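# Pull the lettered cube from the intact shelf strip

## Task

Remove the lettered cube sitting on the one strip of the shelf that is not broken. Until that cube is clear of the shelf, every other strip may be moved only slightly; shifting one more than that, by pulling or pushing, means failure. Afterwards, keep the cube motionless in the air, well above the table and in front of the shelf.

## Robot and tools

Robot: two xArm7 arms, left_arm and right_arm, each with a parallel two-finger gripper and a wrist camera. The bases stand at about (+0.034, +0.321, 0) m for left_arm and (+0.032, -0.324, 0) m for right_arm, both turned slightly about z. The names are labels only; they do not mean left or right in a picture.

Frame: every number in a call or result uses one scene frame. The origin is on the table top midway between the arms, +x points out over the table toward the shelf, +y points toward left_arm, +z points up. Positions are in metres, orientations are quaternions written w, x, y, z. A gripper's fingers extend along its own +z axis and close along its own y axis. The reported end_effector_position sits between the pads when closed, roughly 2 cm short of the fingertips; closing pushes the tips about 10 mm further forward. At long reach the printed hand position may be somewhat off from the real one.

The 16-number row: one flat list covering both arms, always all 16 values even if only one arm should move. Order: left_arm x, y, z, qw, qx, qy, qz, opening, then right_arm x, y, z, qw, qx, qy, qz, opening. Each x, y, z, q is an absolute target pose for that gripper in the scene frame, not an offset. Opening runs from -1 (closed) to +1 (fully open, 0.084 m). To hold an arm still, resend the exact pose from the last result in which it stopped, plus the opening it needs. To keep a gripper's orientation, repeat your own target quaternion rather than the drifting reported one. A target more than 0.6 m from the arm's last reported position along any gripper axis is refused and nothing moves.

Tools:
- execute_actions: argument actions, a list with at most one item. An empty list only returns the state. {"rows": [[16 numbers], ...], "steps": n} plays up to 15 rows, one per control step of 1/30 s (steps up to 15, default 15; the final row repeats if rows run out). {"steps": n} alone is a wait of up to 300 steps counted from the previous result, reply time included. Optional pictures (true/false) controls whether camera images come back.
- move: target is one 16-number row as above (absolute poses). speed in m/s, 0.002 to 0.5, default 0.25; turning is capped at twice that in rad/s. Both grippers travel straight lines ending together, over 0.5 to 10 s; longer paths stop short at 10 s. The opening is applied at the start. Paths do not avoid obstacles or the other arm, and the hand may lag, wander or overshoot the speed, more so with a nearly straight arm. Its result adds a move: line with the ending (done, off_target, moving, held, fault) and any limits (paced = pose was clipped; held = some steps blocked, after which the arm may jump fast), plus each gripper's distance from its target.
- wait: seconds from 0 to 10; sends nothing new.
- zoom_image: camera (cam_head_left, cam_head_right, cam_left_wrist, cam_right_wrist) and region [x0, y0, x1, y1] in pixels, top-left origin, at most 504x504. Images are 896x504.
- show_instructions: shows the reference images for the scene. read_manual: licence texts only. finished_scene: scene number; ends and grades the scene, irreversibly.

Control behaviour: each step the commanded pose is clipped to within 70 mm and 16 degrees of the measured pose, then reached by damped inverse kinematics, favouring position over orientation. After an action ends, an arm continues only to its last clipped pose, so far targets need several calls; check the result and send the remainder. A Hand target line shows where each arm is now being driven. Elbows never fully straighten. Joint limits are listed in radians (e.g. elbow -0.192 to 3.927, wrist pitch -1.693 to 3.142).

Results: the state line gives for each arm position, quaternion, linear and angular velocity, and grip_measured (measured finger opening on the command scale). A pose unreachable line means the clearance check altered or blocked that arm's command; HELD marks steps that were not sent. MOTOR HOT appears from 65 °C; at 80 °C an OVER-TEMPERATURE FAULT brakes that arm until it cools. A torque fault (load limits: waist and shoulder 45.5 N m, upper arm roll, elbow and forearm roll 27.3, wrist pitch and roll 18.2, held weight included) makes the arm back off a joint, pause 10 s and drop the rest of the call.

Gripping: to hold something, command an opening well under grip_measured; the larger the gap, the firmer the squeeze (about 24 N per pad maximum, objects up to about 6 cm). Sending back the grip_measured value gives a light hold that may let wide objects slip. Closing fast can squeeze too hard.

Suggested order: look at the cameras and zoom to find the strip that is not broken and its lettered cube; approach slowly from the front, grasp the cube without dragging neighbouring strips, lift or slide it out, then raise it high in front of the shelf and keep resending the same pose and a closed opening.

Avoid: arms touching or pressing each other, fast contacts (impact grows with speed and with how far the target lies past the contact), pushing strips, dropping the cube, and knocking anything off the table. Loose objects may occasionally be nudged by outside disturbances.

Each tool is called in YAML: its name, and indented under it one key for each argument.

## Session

execute_actions:
  actions: []

Scene clock: 0.00 s of 4200.00 s.
left_arm: end_effector_position=(+0.5990, -0.0021, +0.1247) grip_measured=+1.00 end_effector_quat_wxyz=(-0.031, -0.608, +0.792, +0.041) end_effector_velocity=(+0.000, +0.000, -0.000) end_effector_angular_velocity=(-0.000, -0.000, -0.000) | right_arm: end_effector_position=(+0.1999, -0.6892, +0.1433) grip_measured=+1.00 end_effector_quat_wxyz=(-0.444, +0.593, +0.380, -0.555) end_effector_velocity=(-0.000, +0.000, -0.000) end_effector_angular_velocity=(+0.000, -0.000, -0.001)
Joint positions: left_arm=[-0.655  0.831 -0.109  2.052  0.056  1.324  1.29   0.084] | right_arm=[-0.968  0.93   0.266  1.674 -0.858  2.284 -1.627  0.084]
Joint velocities: left_arm=[ 0.001  0.    -0.001  0.     0.    -0.001  0.    -0.   ] | right_arm=[-0.001  0.     0.     0.     0.001 -0.     0.     0.   ]
Hand target (left_arm): +0.599, -0.002, +0.125; -0.031, -0.608, +0.792, +0.041
Hand target (right_arm): +0.200, -0.689, +0.143; -0.444, +0.593, +0.380, -0.555

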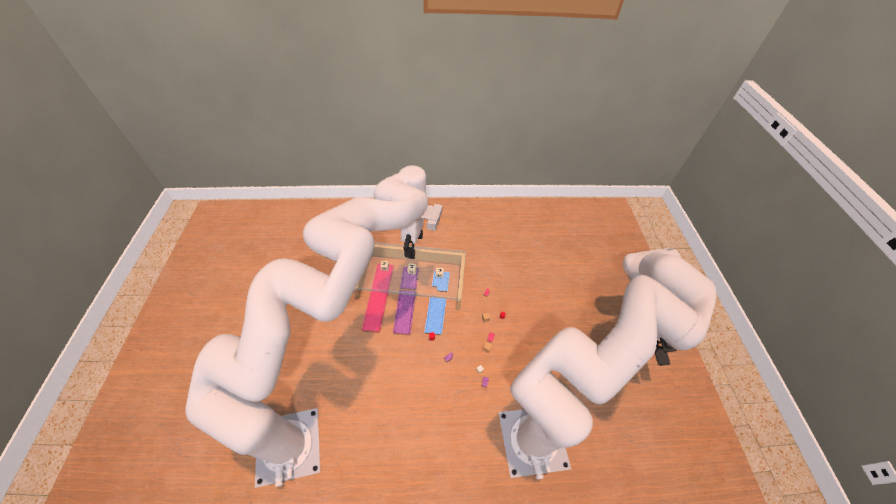

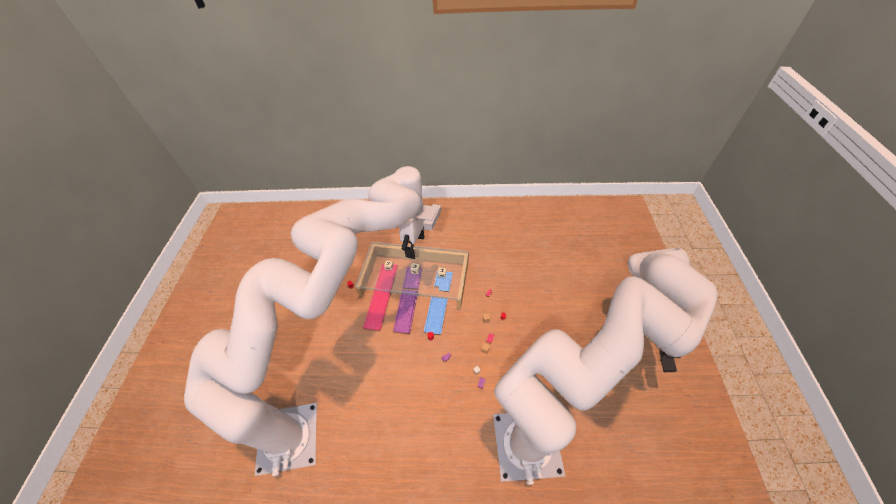

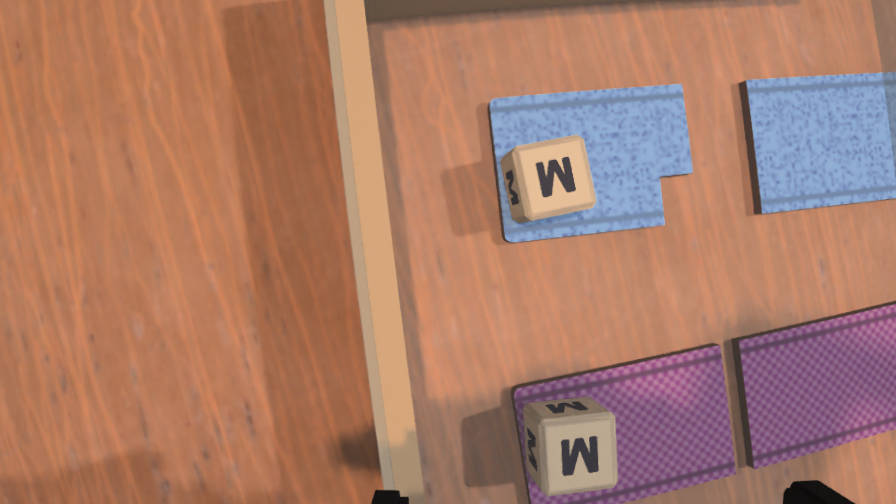

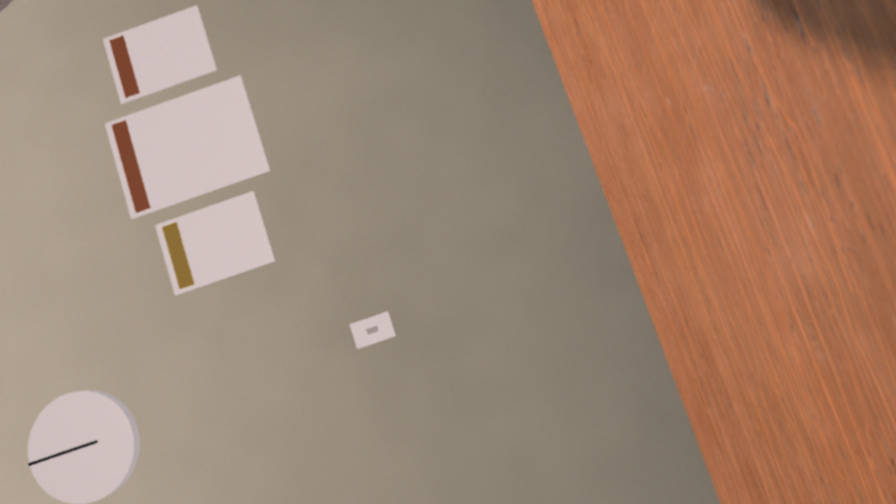

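Red strip; use the left arm.

move:
  target: [0.39,0.08,0.3,0,1,0,0,1, 0.1999,-0.6892,0.1433,-0.444,0.593,0.38,-0.555,1]

Scene clock: 5.40 s of 4200.00 s.
left_arm: end_effector_position=(+0.3903, +0.0798, +0.2999) grip_measured=+1.00 end_effector_quat_wxyz=(+0.000, +1.000, -0.000, -0.000) end_effector_velocity=(-0.000, +0.000, +0.001) end_effector_angular_velocity=(-0.001, -0.003, +0.007) | right_arm: end_effector_position=(+0.1999, -0.6892, +0.1433) grip_measured=+1.00 end_effector_quat_wxyz=(-0.444, +0.593, +0.380, -0.555) end_effector_velocity=(+0.000, -0.000, +0.000) end_effector_angular_velocity=(-0.001, -0.001, +0.000)
Joint positions: left_arm=[-0.78  -0.167 -0.02   1.144 -0.004  1.311 -0.591  0.084] | right_arm=[-0.968  0.93   0.265  1.675 -0.858  2.284 -1.627  0.084]
Joint velocities: left_arm=[ 0.    -0.003 -0.001  0.     0.001  0.    -0.008  0.   ] | right_arm=[ 0.    -0.001 -0.    -0.    -0.    -0.    -0.     0.   ]
Hand target (left_arm): +0.390, +0.080, +0.300; +0.000, +1.000, +0.000, -0.000
Hand target (right_arm): +0.200, -0.689, +0.143; -0.444, +0.593, +0.380, -0.555
Off the commanded pose (left_arm): 0.000 m, 0 deg.
Off the commanded pose (right_arm): 0.000 m, 0 deg.
move: done

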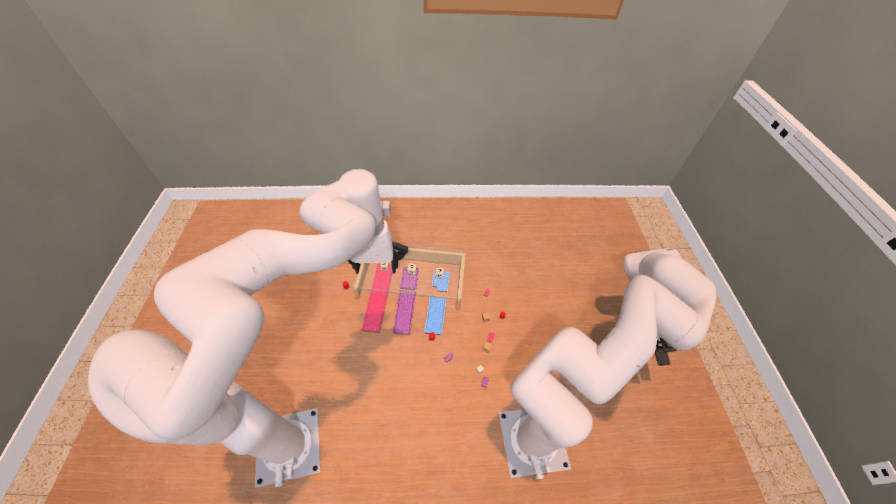

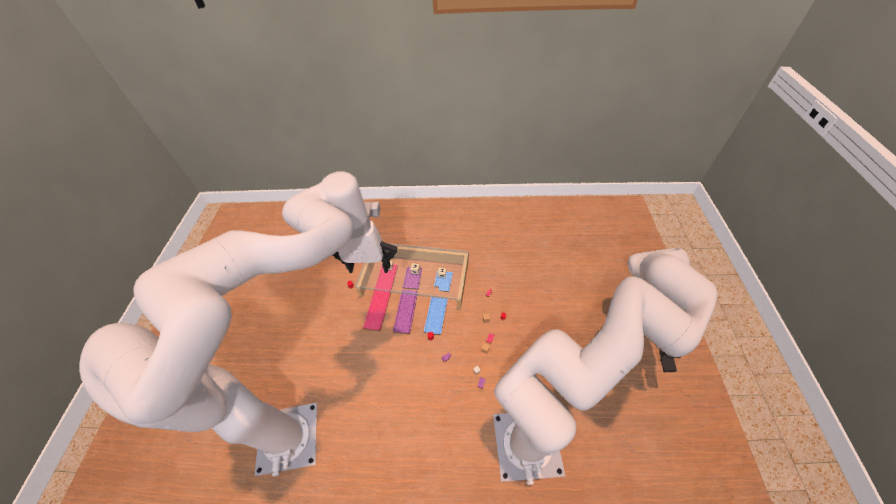

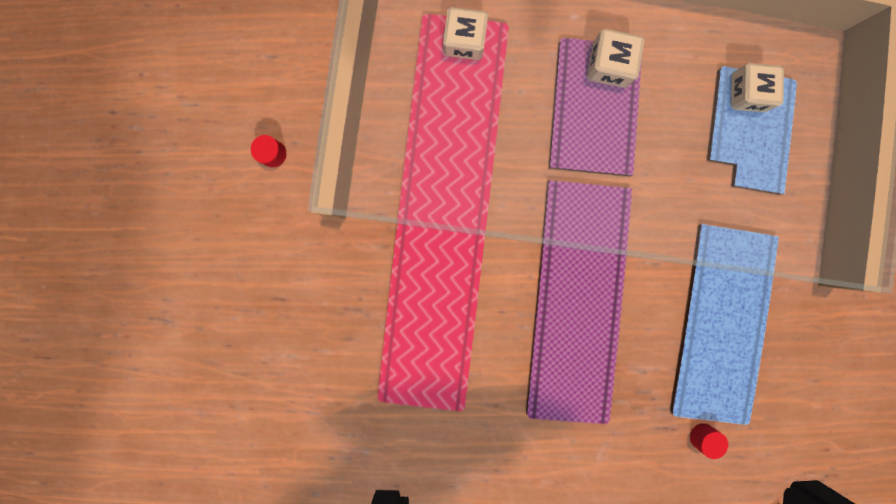

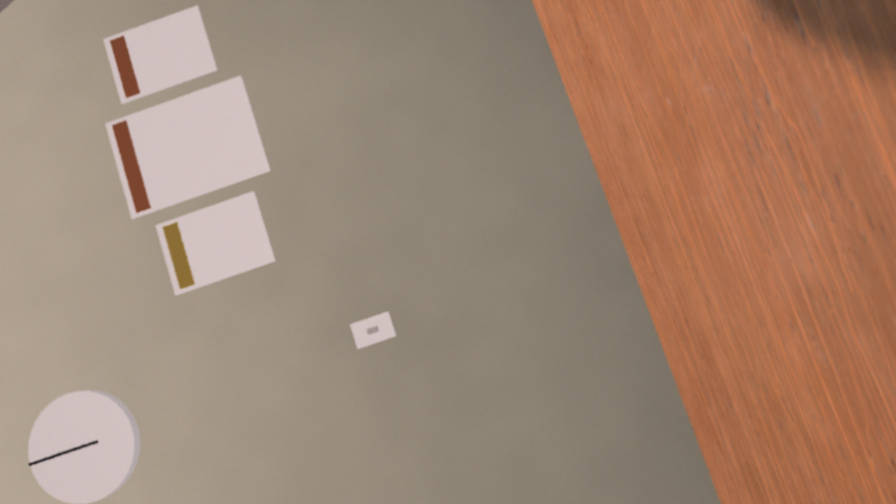

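move:
  target: [0.385,0.1265,0.03,0,1,-0.057,0,0.8, 0.1999,-0.6892,0.1433,-0.444,0.593,0.38,-0.555,1]
  speed: 0.15

Scene clock: 9.37 s of 4200.00 s.
left_arm: end_effector_position=(+0.3847, +0.1272, +0.0308) grip_measured=+0.80 end_effector_quat_wxyz=(-0.000, +0.998, -0.056, +0.001) end_effector_velocity=(-0.002, +0.001, -0.003) end_effector_angular_velocity=(+0.003, +0.005, -0.001) | right_arm: end_effector_position=(+0.1999, -0.6892, +0.1433) grip_measured=+1.00 end_effector_quat_wxyz=(-0.444, +0.593, +0.380, -0.555) end_effector_velocity=(-0.000, -0.000, -0.000) end_effector_angular_velocity=(+0.001, +0.000, -0.001)
Joint positions: left_arm=[-0.742  0.149  0.029  0.635 -0.006  0.484 -0.389  0.077] | right_arm=[-0.968  0.93   0.265  1.675 -0.858  2.284 -1.627  0.084]
Joint velocities: left_arm=[ 0.     0.005  0.    -0.003  0.    -0.002  0.001 -0.   ] | right_arm=[-0.001  0.001  0.     0.     0.    -0.     0.     0.   ]
Hand target (left_arm): +0.384, +0.127, +0.030; -0.001, +0.998, -0.056, +0.000
Hand target (right_arm): +0.200, -0.689, +0.143; -0.444, +0.593, +0.380, -0.555
Off the commanded pose (left_arm): 0.001 m, 0 deg.
Off the commanded pose (right_arm): 0.000 m, 0 deg.
move: done

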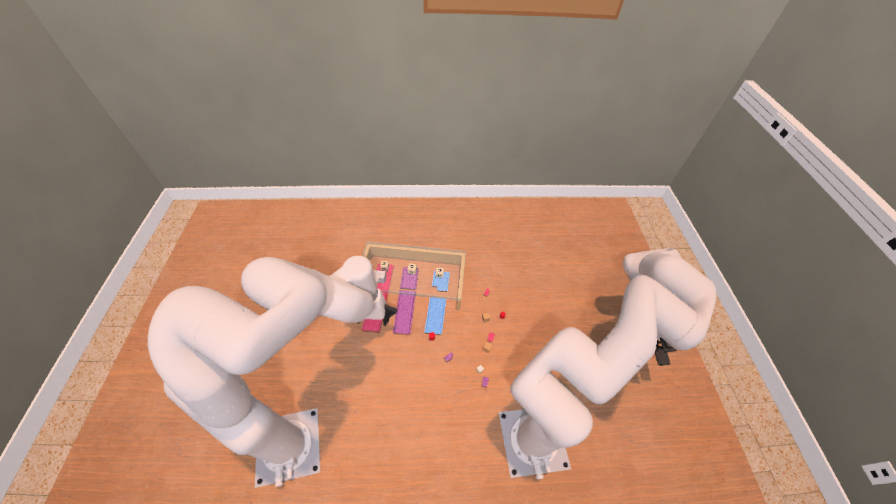

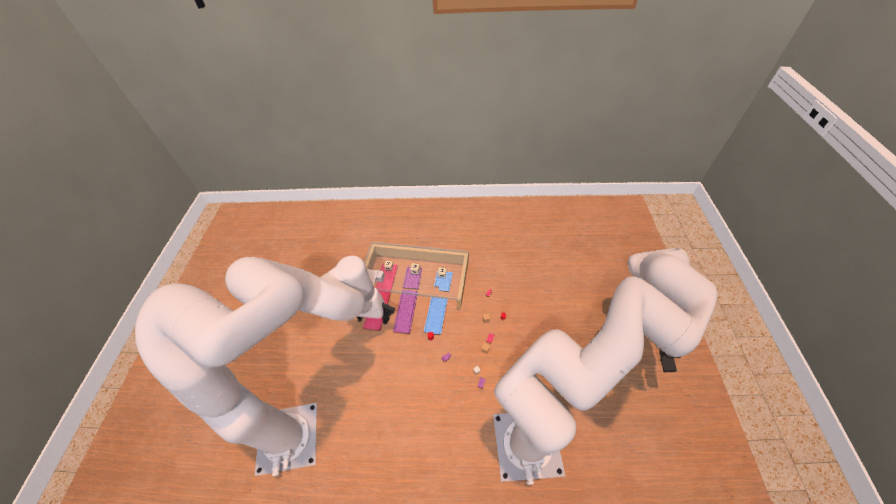

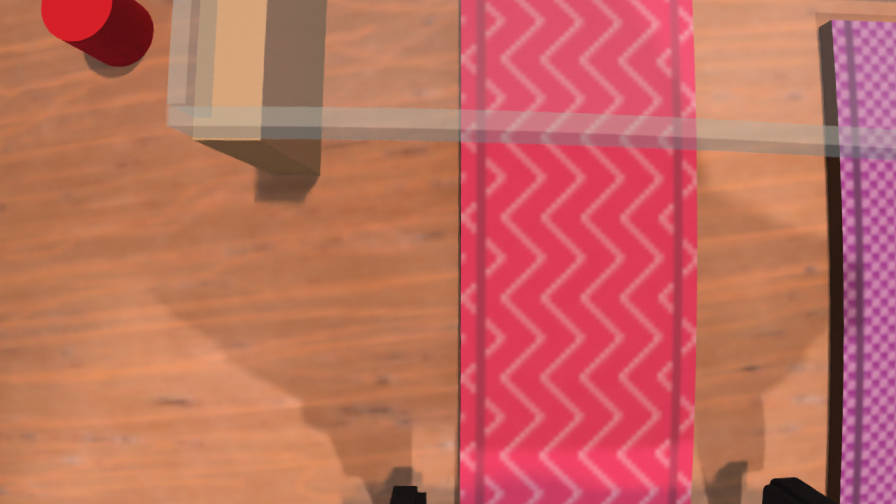

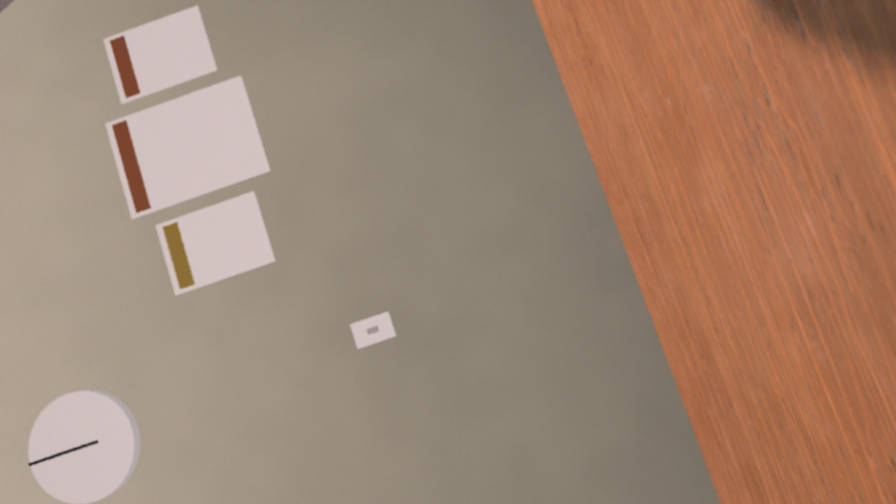

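move:
  target: [0.385,0.129,0.018,0,1,-0.057,0,0.8, 0.1999,-0.6892,0.1433,-0.444,0.593,0.38,-0.555,1]
  speed: 0.05

move:
  target: [0.385,0.129,0.018,0,1,-0.057,0,-0.5, 0.1999,-0.6892,0.1433,-0.444,0.593,0.38,-0.555,1]

move:
  target: [0.205,0.15,0.018,0,1,-0.057,0,-0.5, 0.1999,-0.6892,0.1433,-0.444,0.593,0.38,-0.555,1]
  speed: 0.06

move:
  target: [0.205,0.15,0.018,0,1,-0.057,0,0.8, 0.1999,-0.6892,0.1433,-0.444,0.593,0.38,-0.555,1]

move:
  target: [0.33,0.09,0.25,0,1,0,0,0.8, 0.1999,-0.6892,0.1433,-0.444,0.593,0.38,-0.555,1]

Scene clock: 15.00 s of 4200.00 s.
left_arm: end_effector_position=(+0.3850, +0.1290, +0.0182) grip_measured=+0.80 end_effector_quat_wxyz=(-0.000, +0.998, -0.057, +0.000) end_effector_velocity=(+0.001, -0.001, +0.000) end_effector_angular_velocity=(-0.002, -0.003, -0.000) | right_arm: end_effector_position=(+0.1999, -0.6892, +0.1433) grip_measured=+1.00 end_effector_quat_wxyz=(-0.444, +0.593, +0.380, -0.555) end_effector_velocity=(+0.000, +0.000, -0.000) end_effector_angular_velocity=(+0.001, -0.000, -0.000)
Joint positions: left_arm=[-0.738  0.187  0.028  0.633 -0.012  0.446 -0.378  0.077] | right_arm=[-0.968  0.93   0.265  1.675 -0.858  2.284 -1.627  0.084]
Joint velocities: left_arm=[ 0.     0.001 -0.     0.001 -0.001 -0.004  0.001  0.   ] | right_arm=[ 0.     0.    -0.    -0.     0.001 -0.    -0.     0.   ]
Hand target (left_arm): +0.385, +0.129, +0.018; -0.000, +0.998, -0.057, +0.000
Hand target (right_arm): +0.200, -0.689, +0.143; -0.444, +0.593, +0.380, -0.555
Off the commanded pose (left_arm): 0.000 m, 0 deg.
Off the commanded pose (right_arm): 0.000 m, 0 deg.
After step 90, 1.90 s passed at rest.
move: done

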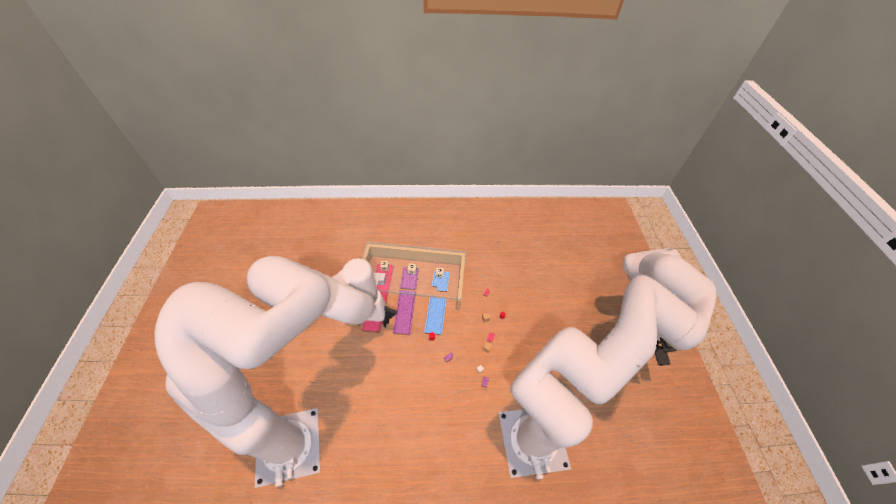

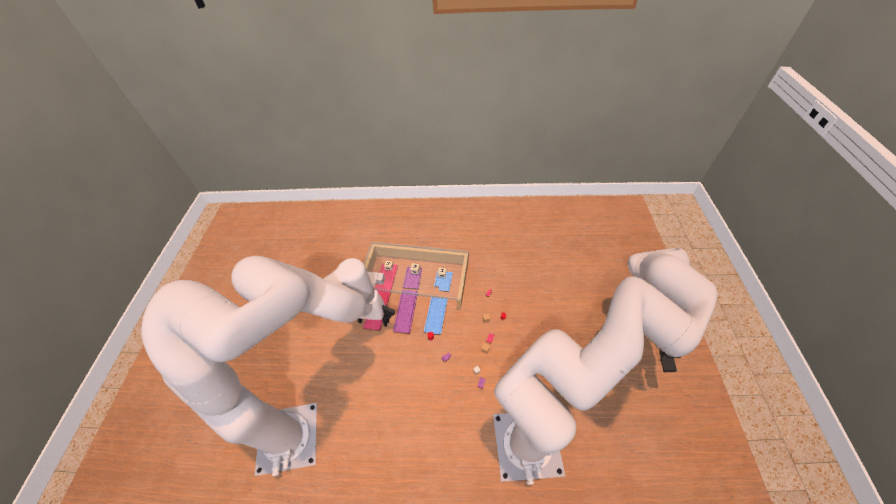

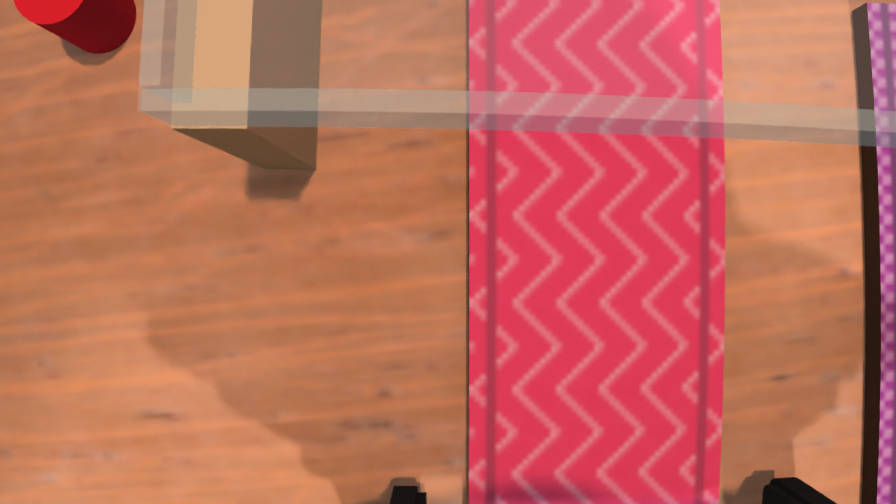

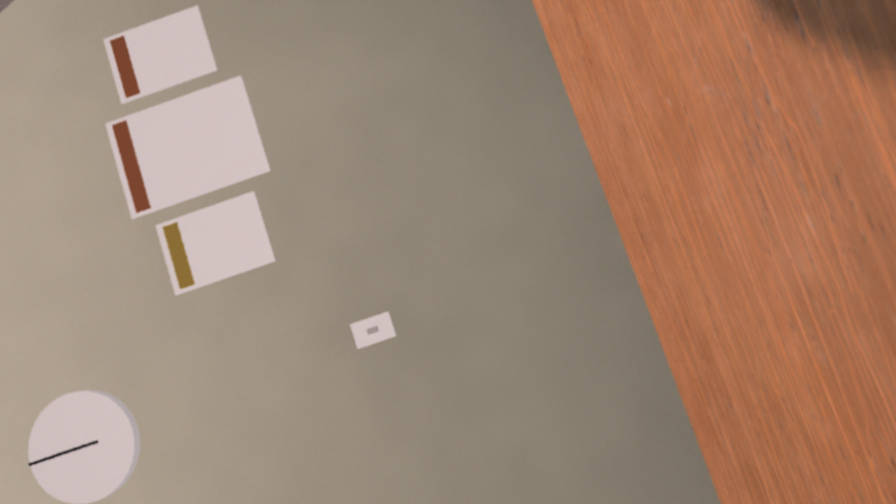

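Scene clock: 15.70 s of 4200.00 s.
left_arm: end_effector_position=(+0.3852, +0.1289, +0.0182) grip_measured=+0.29 end_effector_quat_wxyz=(+0.000, +0.998, -0.057, +0.000) end_effector_velocity=(+0.000, +0.001, +0.000) end_effector_angular_velocity=(-0.000, -0.000, +0.002) | right_arm: end_effector_position=(+0.1999, -0.6892, +0.1433) grip_measured=+1.00 end_effector_quat_wxyz=(-0.444, +0.593, +0.380, -0.555) end_effector_velocity=(+0.000, +0.000, -0.000) end_effector_angular_velocity=(+0.001, -0.001, +0.000)
Joint positions: left_arm=[-0.738  0.187  0.028  0.633 -0.012  0.446 -0.377  0.057] | right_arm=[-0.968  0.93   0.265  1.675 -0.858  2.284 -1.627  0.084]
Joint velocities: left_arm=[ 0.001 -0.     0.001 -0.    -0.    -0.     0.     0.   ] | right_arm=[ 0.001 -0.     0.    -0.     0.001 -0.    -0.    -0.   ]
Hand target (left_arm): +0.385, +0.129, +0.018; -0.000, +0.998, -0.057, +0.000
Hand target (right_arm): +0.200, -0.689, +0.143; -0.444, +0.593, +0.380, -0.555
Off the commanded pose (left_arm): 0.000 m, 0 deg.
Off the commanded pose (right_arm): 0.000 m, 0 deg.
move: done

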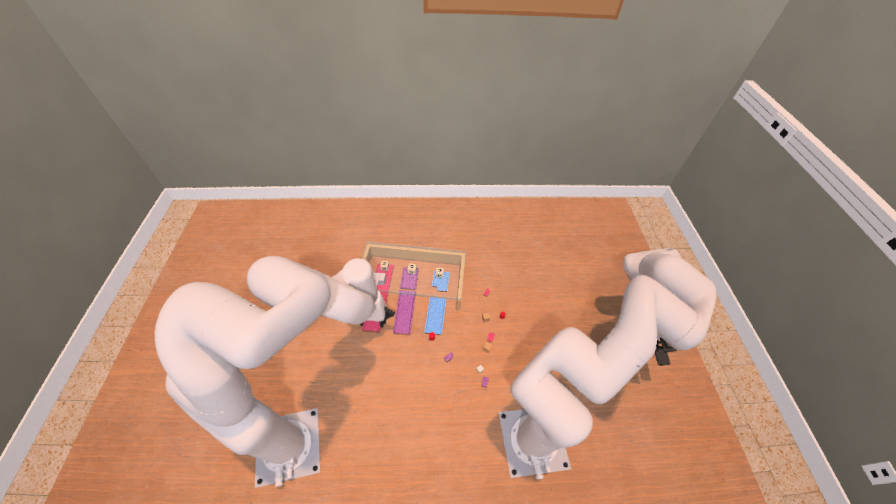

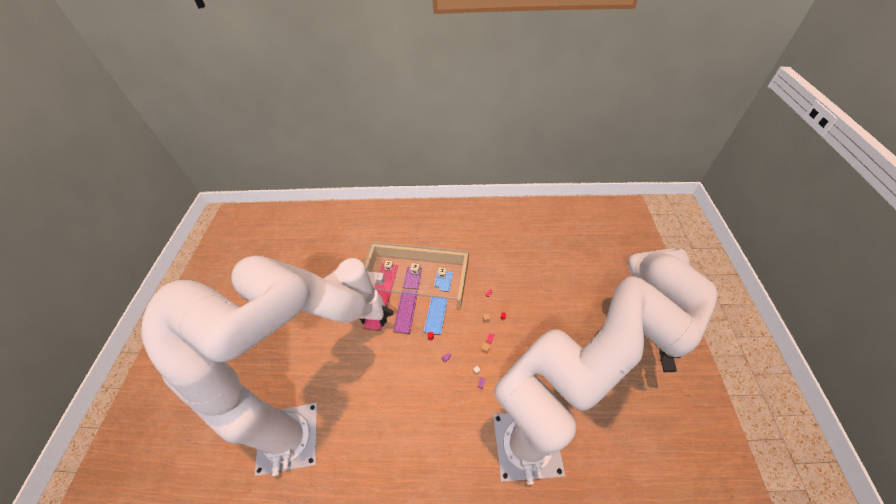

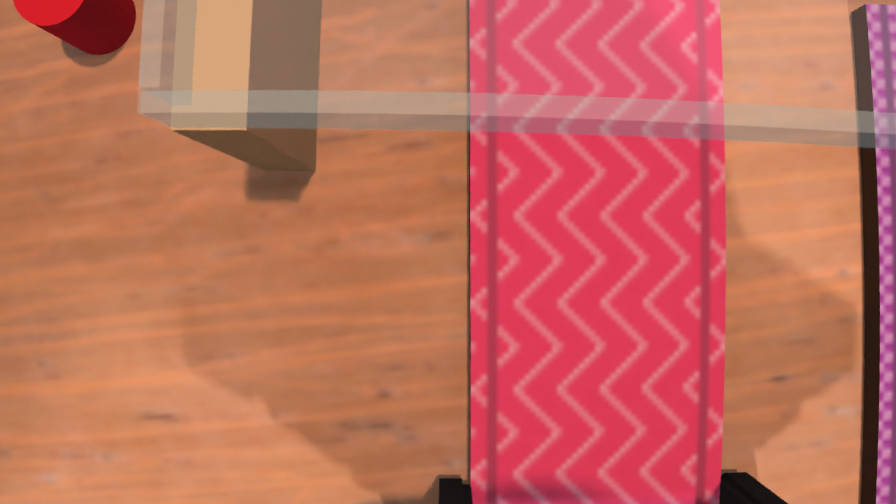

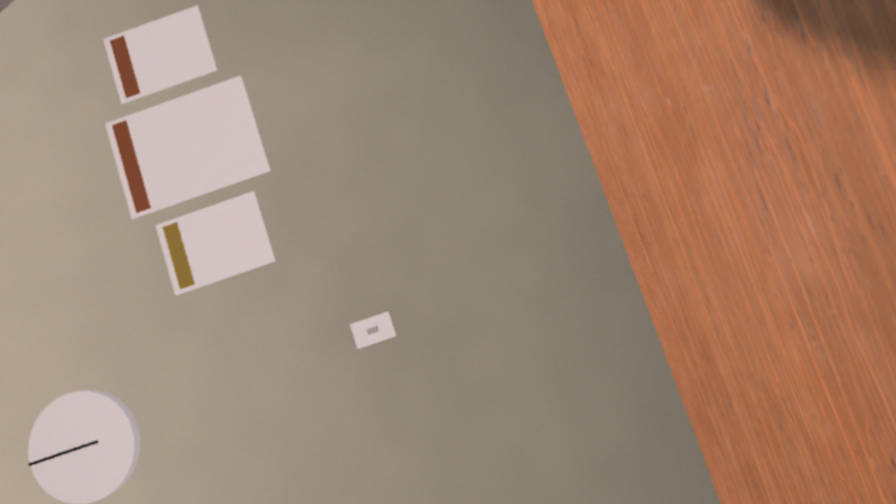

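Scene clock: 19.07 s of 4200.00 s.
left_arm: end_effector_position=(+0.2050, +0.1505, +0.0180) grip_measured=+0.29 end_effector_quat_wxyz=(-0.001, +0.998, -0.057, -0.000) end_effector_velocity=(-0.001, +0.000, -0.000) end_effector_angular_velocity=(+0.001, +0.001, -0.000) | right_arm: end_effector_position=(+0.1999, -0.6892, +0.1433) grip_measured=+1.00 end_effector_quat_wxyz=(-0.444, +0.593, +0.380, -0.555) end_effector_velocity=(+0.000, -0.000, -0.000) end_effector_angular_velocity=(-0.000, +0.001, +0.002)
Joint positions: left_arm=[-0.912 -0.269 -0.107  0.09  -0.078  0.36  -0.62   0.057] | right_arm=[-0.968  0.93   0.265  1.675 -0.858  2.284 -1.627  0.084]
Joint velocities: left_arm=[-0.002 -0.004 -0.001 -0.002 -0.001  0.003 -0.002 -0.   ] | right_arm=[ 0.001  0.001  0.    -0.    -0.002  0.     0.     0.   ]
Hand target (left_arm): +0.205, +0.150, +0.018; -0.000, +0.998, -0.057, +0.000
Hand target (right_arm): +0.200, -0.689, +0.143; -0.444, +0.593, +0.380, -0.555
Off the commanded pose (left_arm): 0.000 m, 0 deg.
Off the commanded pose (right_arm): 0.000 m, 0 deg.
move: done

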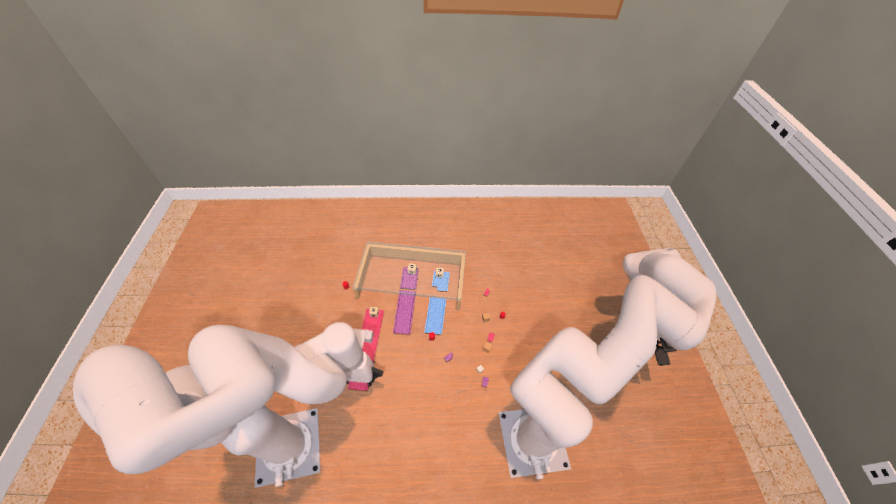

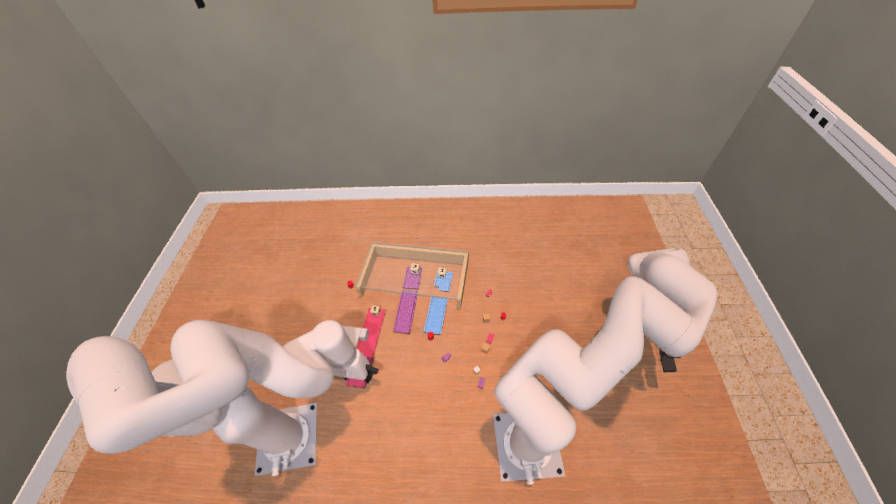

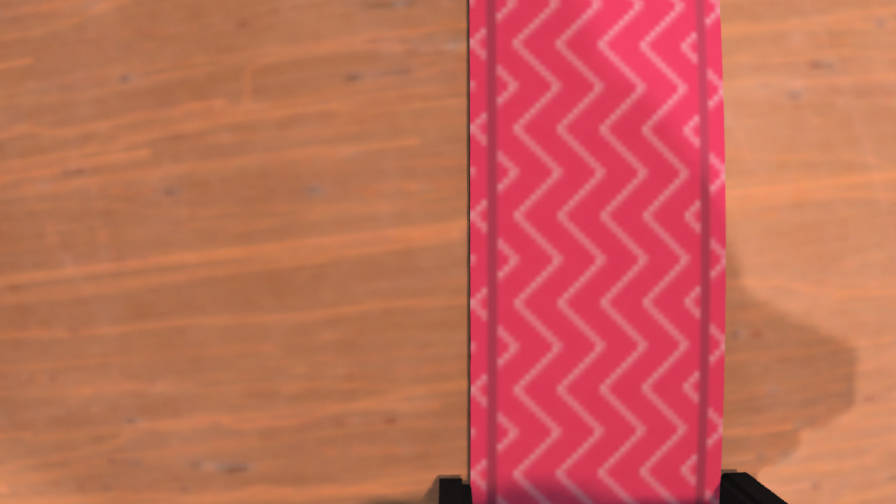

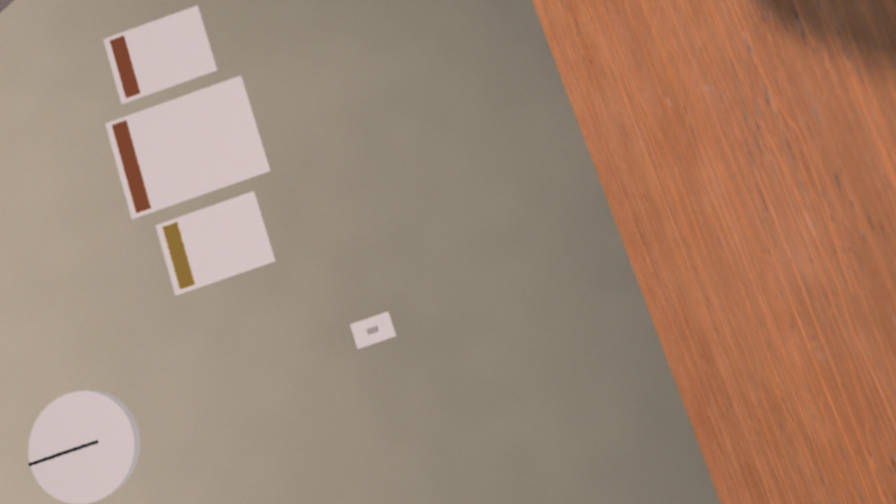

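Scene clock: 19.77 s of 4200.00 s.
left_arm: end_effector_position=(+0.2050, +0.1500, +0.0180) grip_measured=+0.80 end_effector_quat_wxyz=(-0.000, +0.998, -0.057, -0.000) end_effector_velocity=(-0.000, -0.000, +0.000) end_effector_angular_velocity=(-0.000, +0.000, -0.000) | right_arm: end_effector_position=(+0.1999, -0.6892, +0.1433) grip_measured=+1.00 end_effector_quat_wxyz=(-0.444, +0.593, +0.380, -0.555) end_effector_velocity=(-0.000, +0.000, -0.000) end_effector_angular_velocity=(+0.001, +0.001, -0.001)
Joint positions: left_arm=[-0.914 -0.268 -0.106  0.089 -0.08   0.357 -0.619  0.077] | right_arm=[-0.968  0.93   0.265  1.675 -0.858  2.284 -1.627  0.084]
Joint velocities: left_arm=[-0.    -0.     0.     0.    -0.     0.     0.001 -0.   ] | right_arm=[-0.     0.001  0.     0.     0.     0.     0.    -0.   ]
Hand target (left_arm): +0.205, +0.150, +0.018; -0.000, +0.998, -0.057, +0.000
Hand target (right_arm): +0.200, -0.689, +0.143; -0.444, +0.593, +0.380, -0.555
Off the commanded pose (left_arm): 0.000 m, 0 deg.
Off the commanded pose (right_arm): 0.000 m, 0 deg.
move: done

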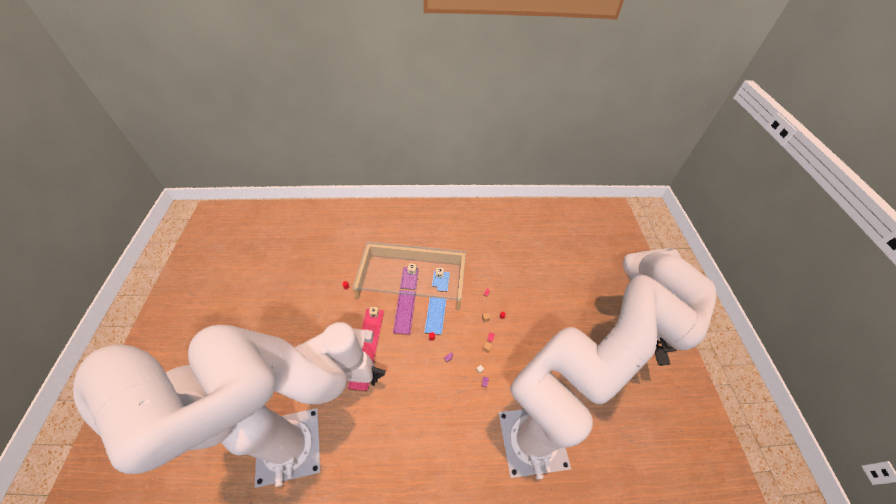

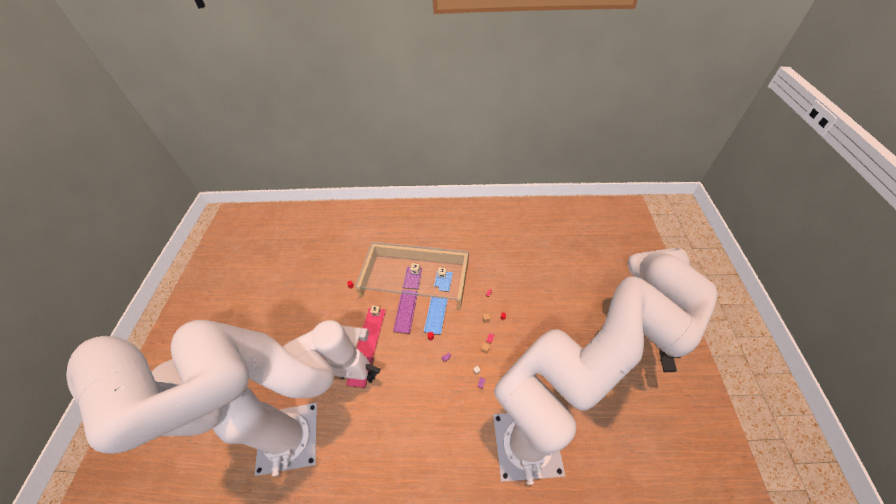

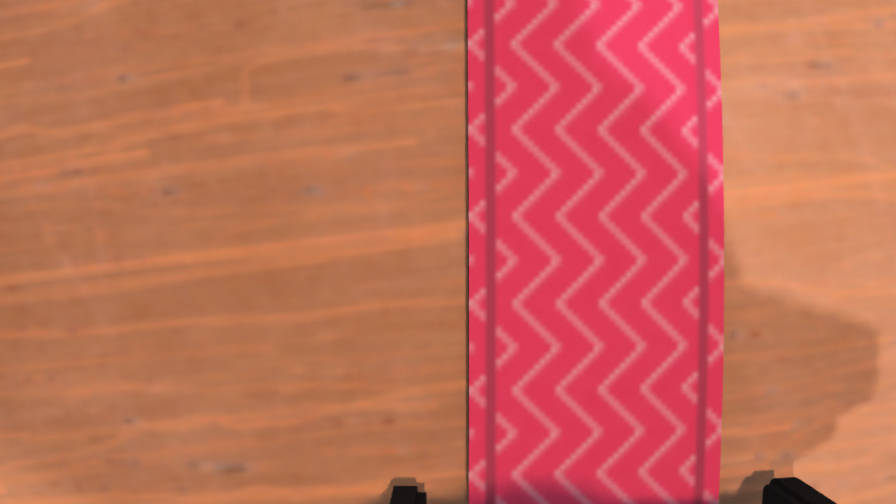

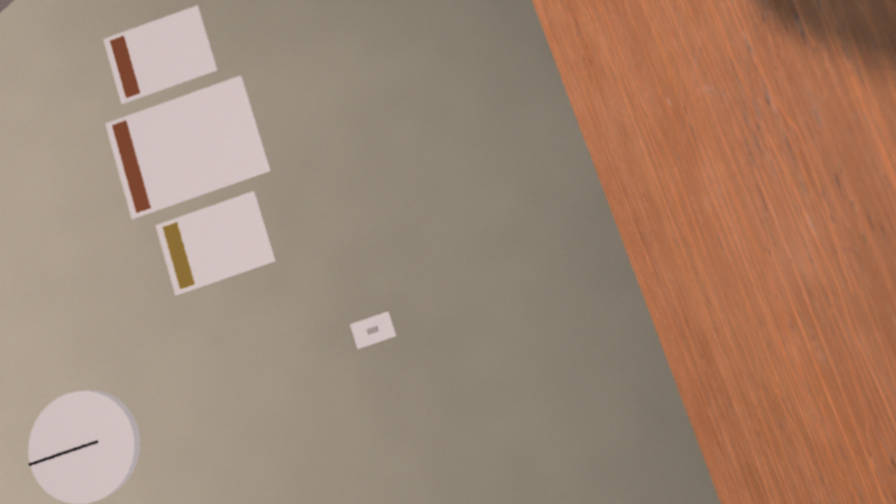

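Scene clock: 21.30 s of 4200.00 s.
left_arm: end_effector_position=(+0.3298, +0.0892, +0.2487) grip_measured=+0.80 end_effector_quat_wxyz=(+0.001, +1.000, -0.001, -0.001) end_effector_velocity=(+0.003, -0.002, +0.005) end_effector_angular_velocity=(-0.005, -0.005, +0.002) | right_arm: end_effector_position=(+0.1999, -0.6892, +0.1433) grip_measured=+1.00 end_effector_quat_wxyz=(-0.444, +0.593, +0.380, -0.555) end_effector_velocity=(+0.000, -0.000, -0.000) end_effector_angular_velocity=(+0.000, +0.000, +0.001)
Joint positions: left_arm=[-0.82  -0.334 -0.045  0.841 -0.019  1.176 -0.645  0.077] | right_arm=[-0.968  0.93   0.265  1.675 -0.858  2.284 -1.627  0.084]
Joint velocities: left_arm=[ 0.001  0.002  0.001  0.015 -0.     0.006 -0.001 -0.   ] | right_arm=[ 0.  0.  0. -0. -0.  0. -0.  0.]
Hand target (left_arm): +0.330, +0.089, +0.249; +0.001, +1.000, -0.001, -0.001
Hand target (right_arm): +0.200, -0.689, +0.143; -0.444, +0.593, +0.380, -0.555
Off the commanded pose (left_arm): 0.001 m, 0 deg.
Off the commanded pose (right_arm): 0.000 m, 0 deg.
move: done

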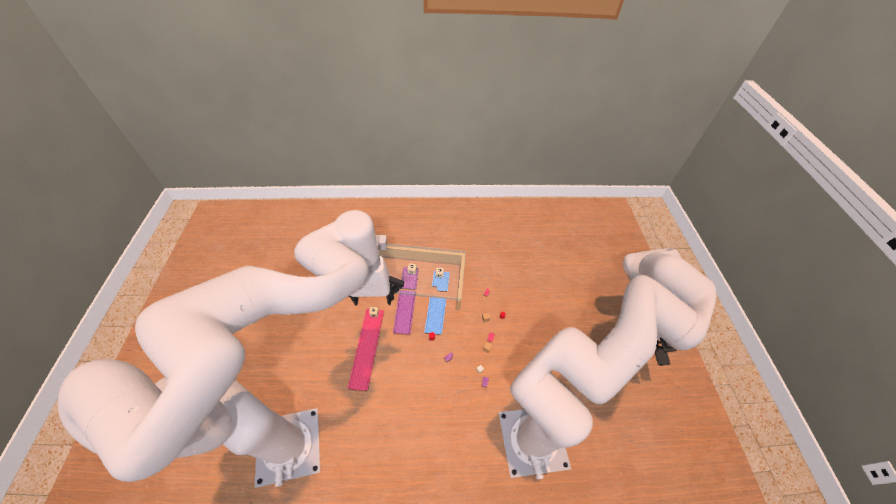

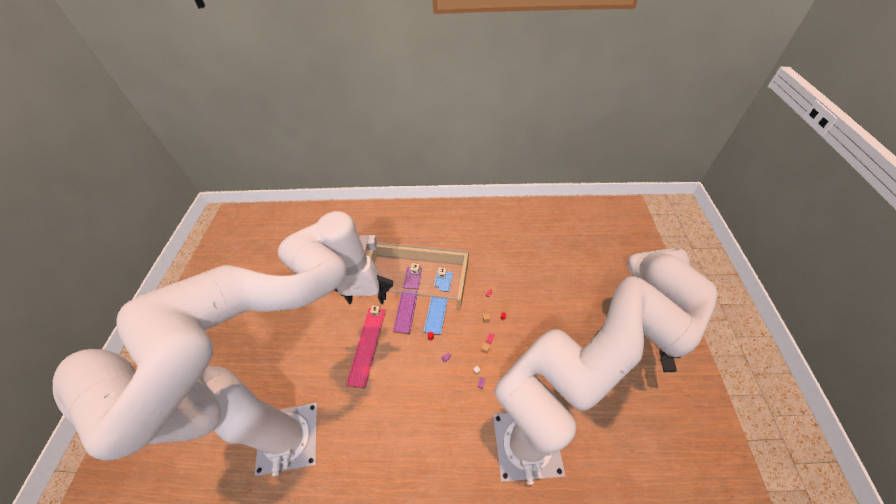

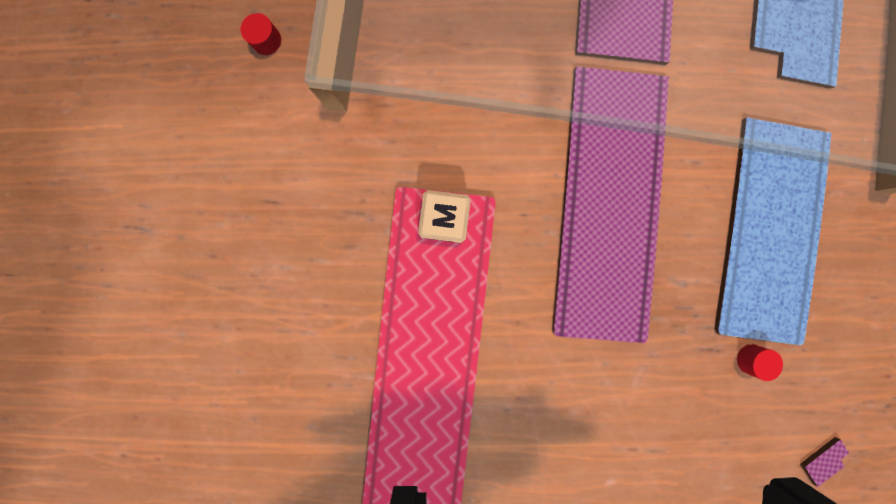

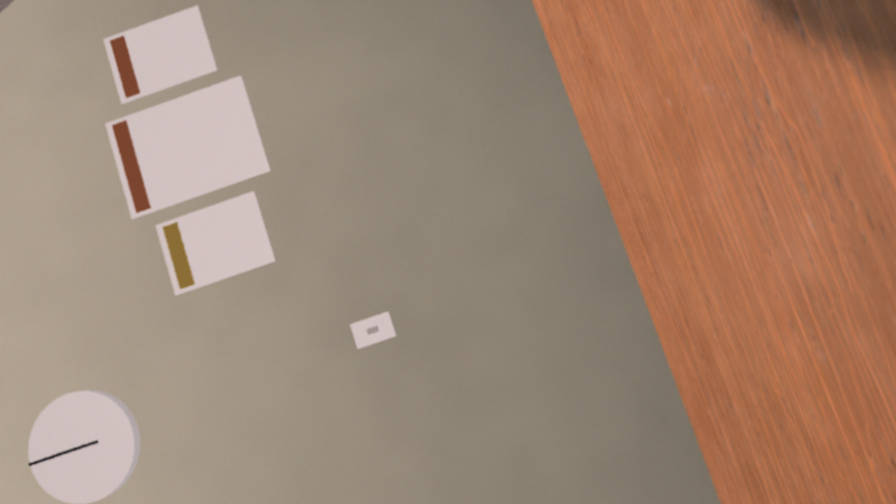

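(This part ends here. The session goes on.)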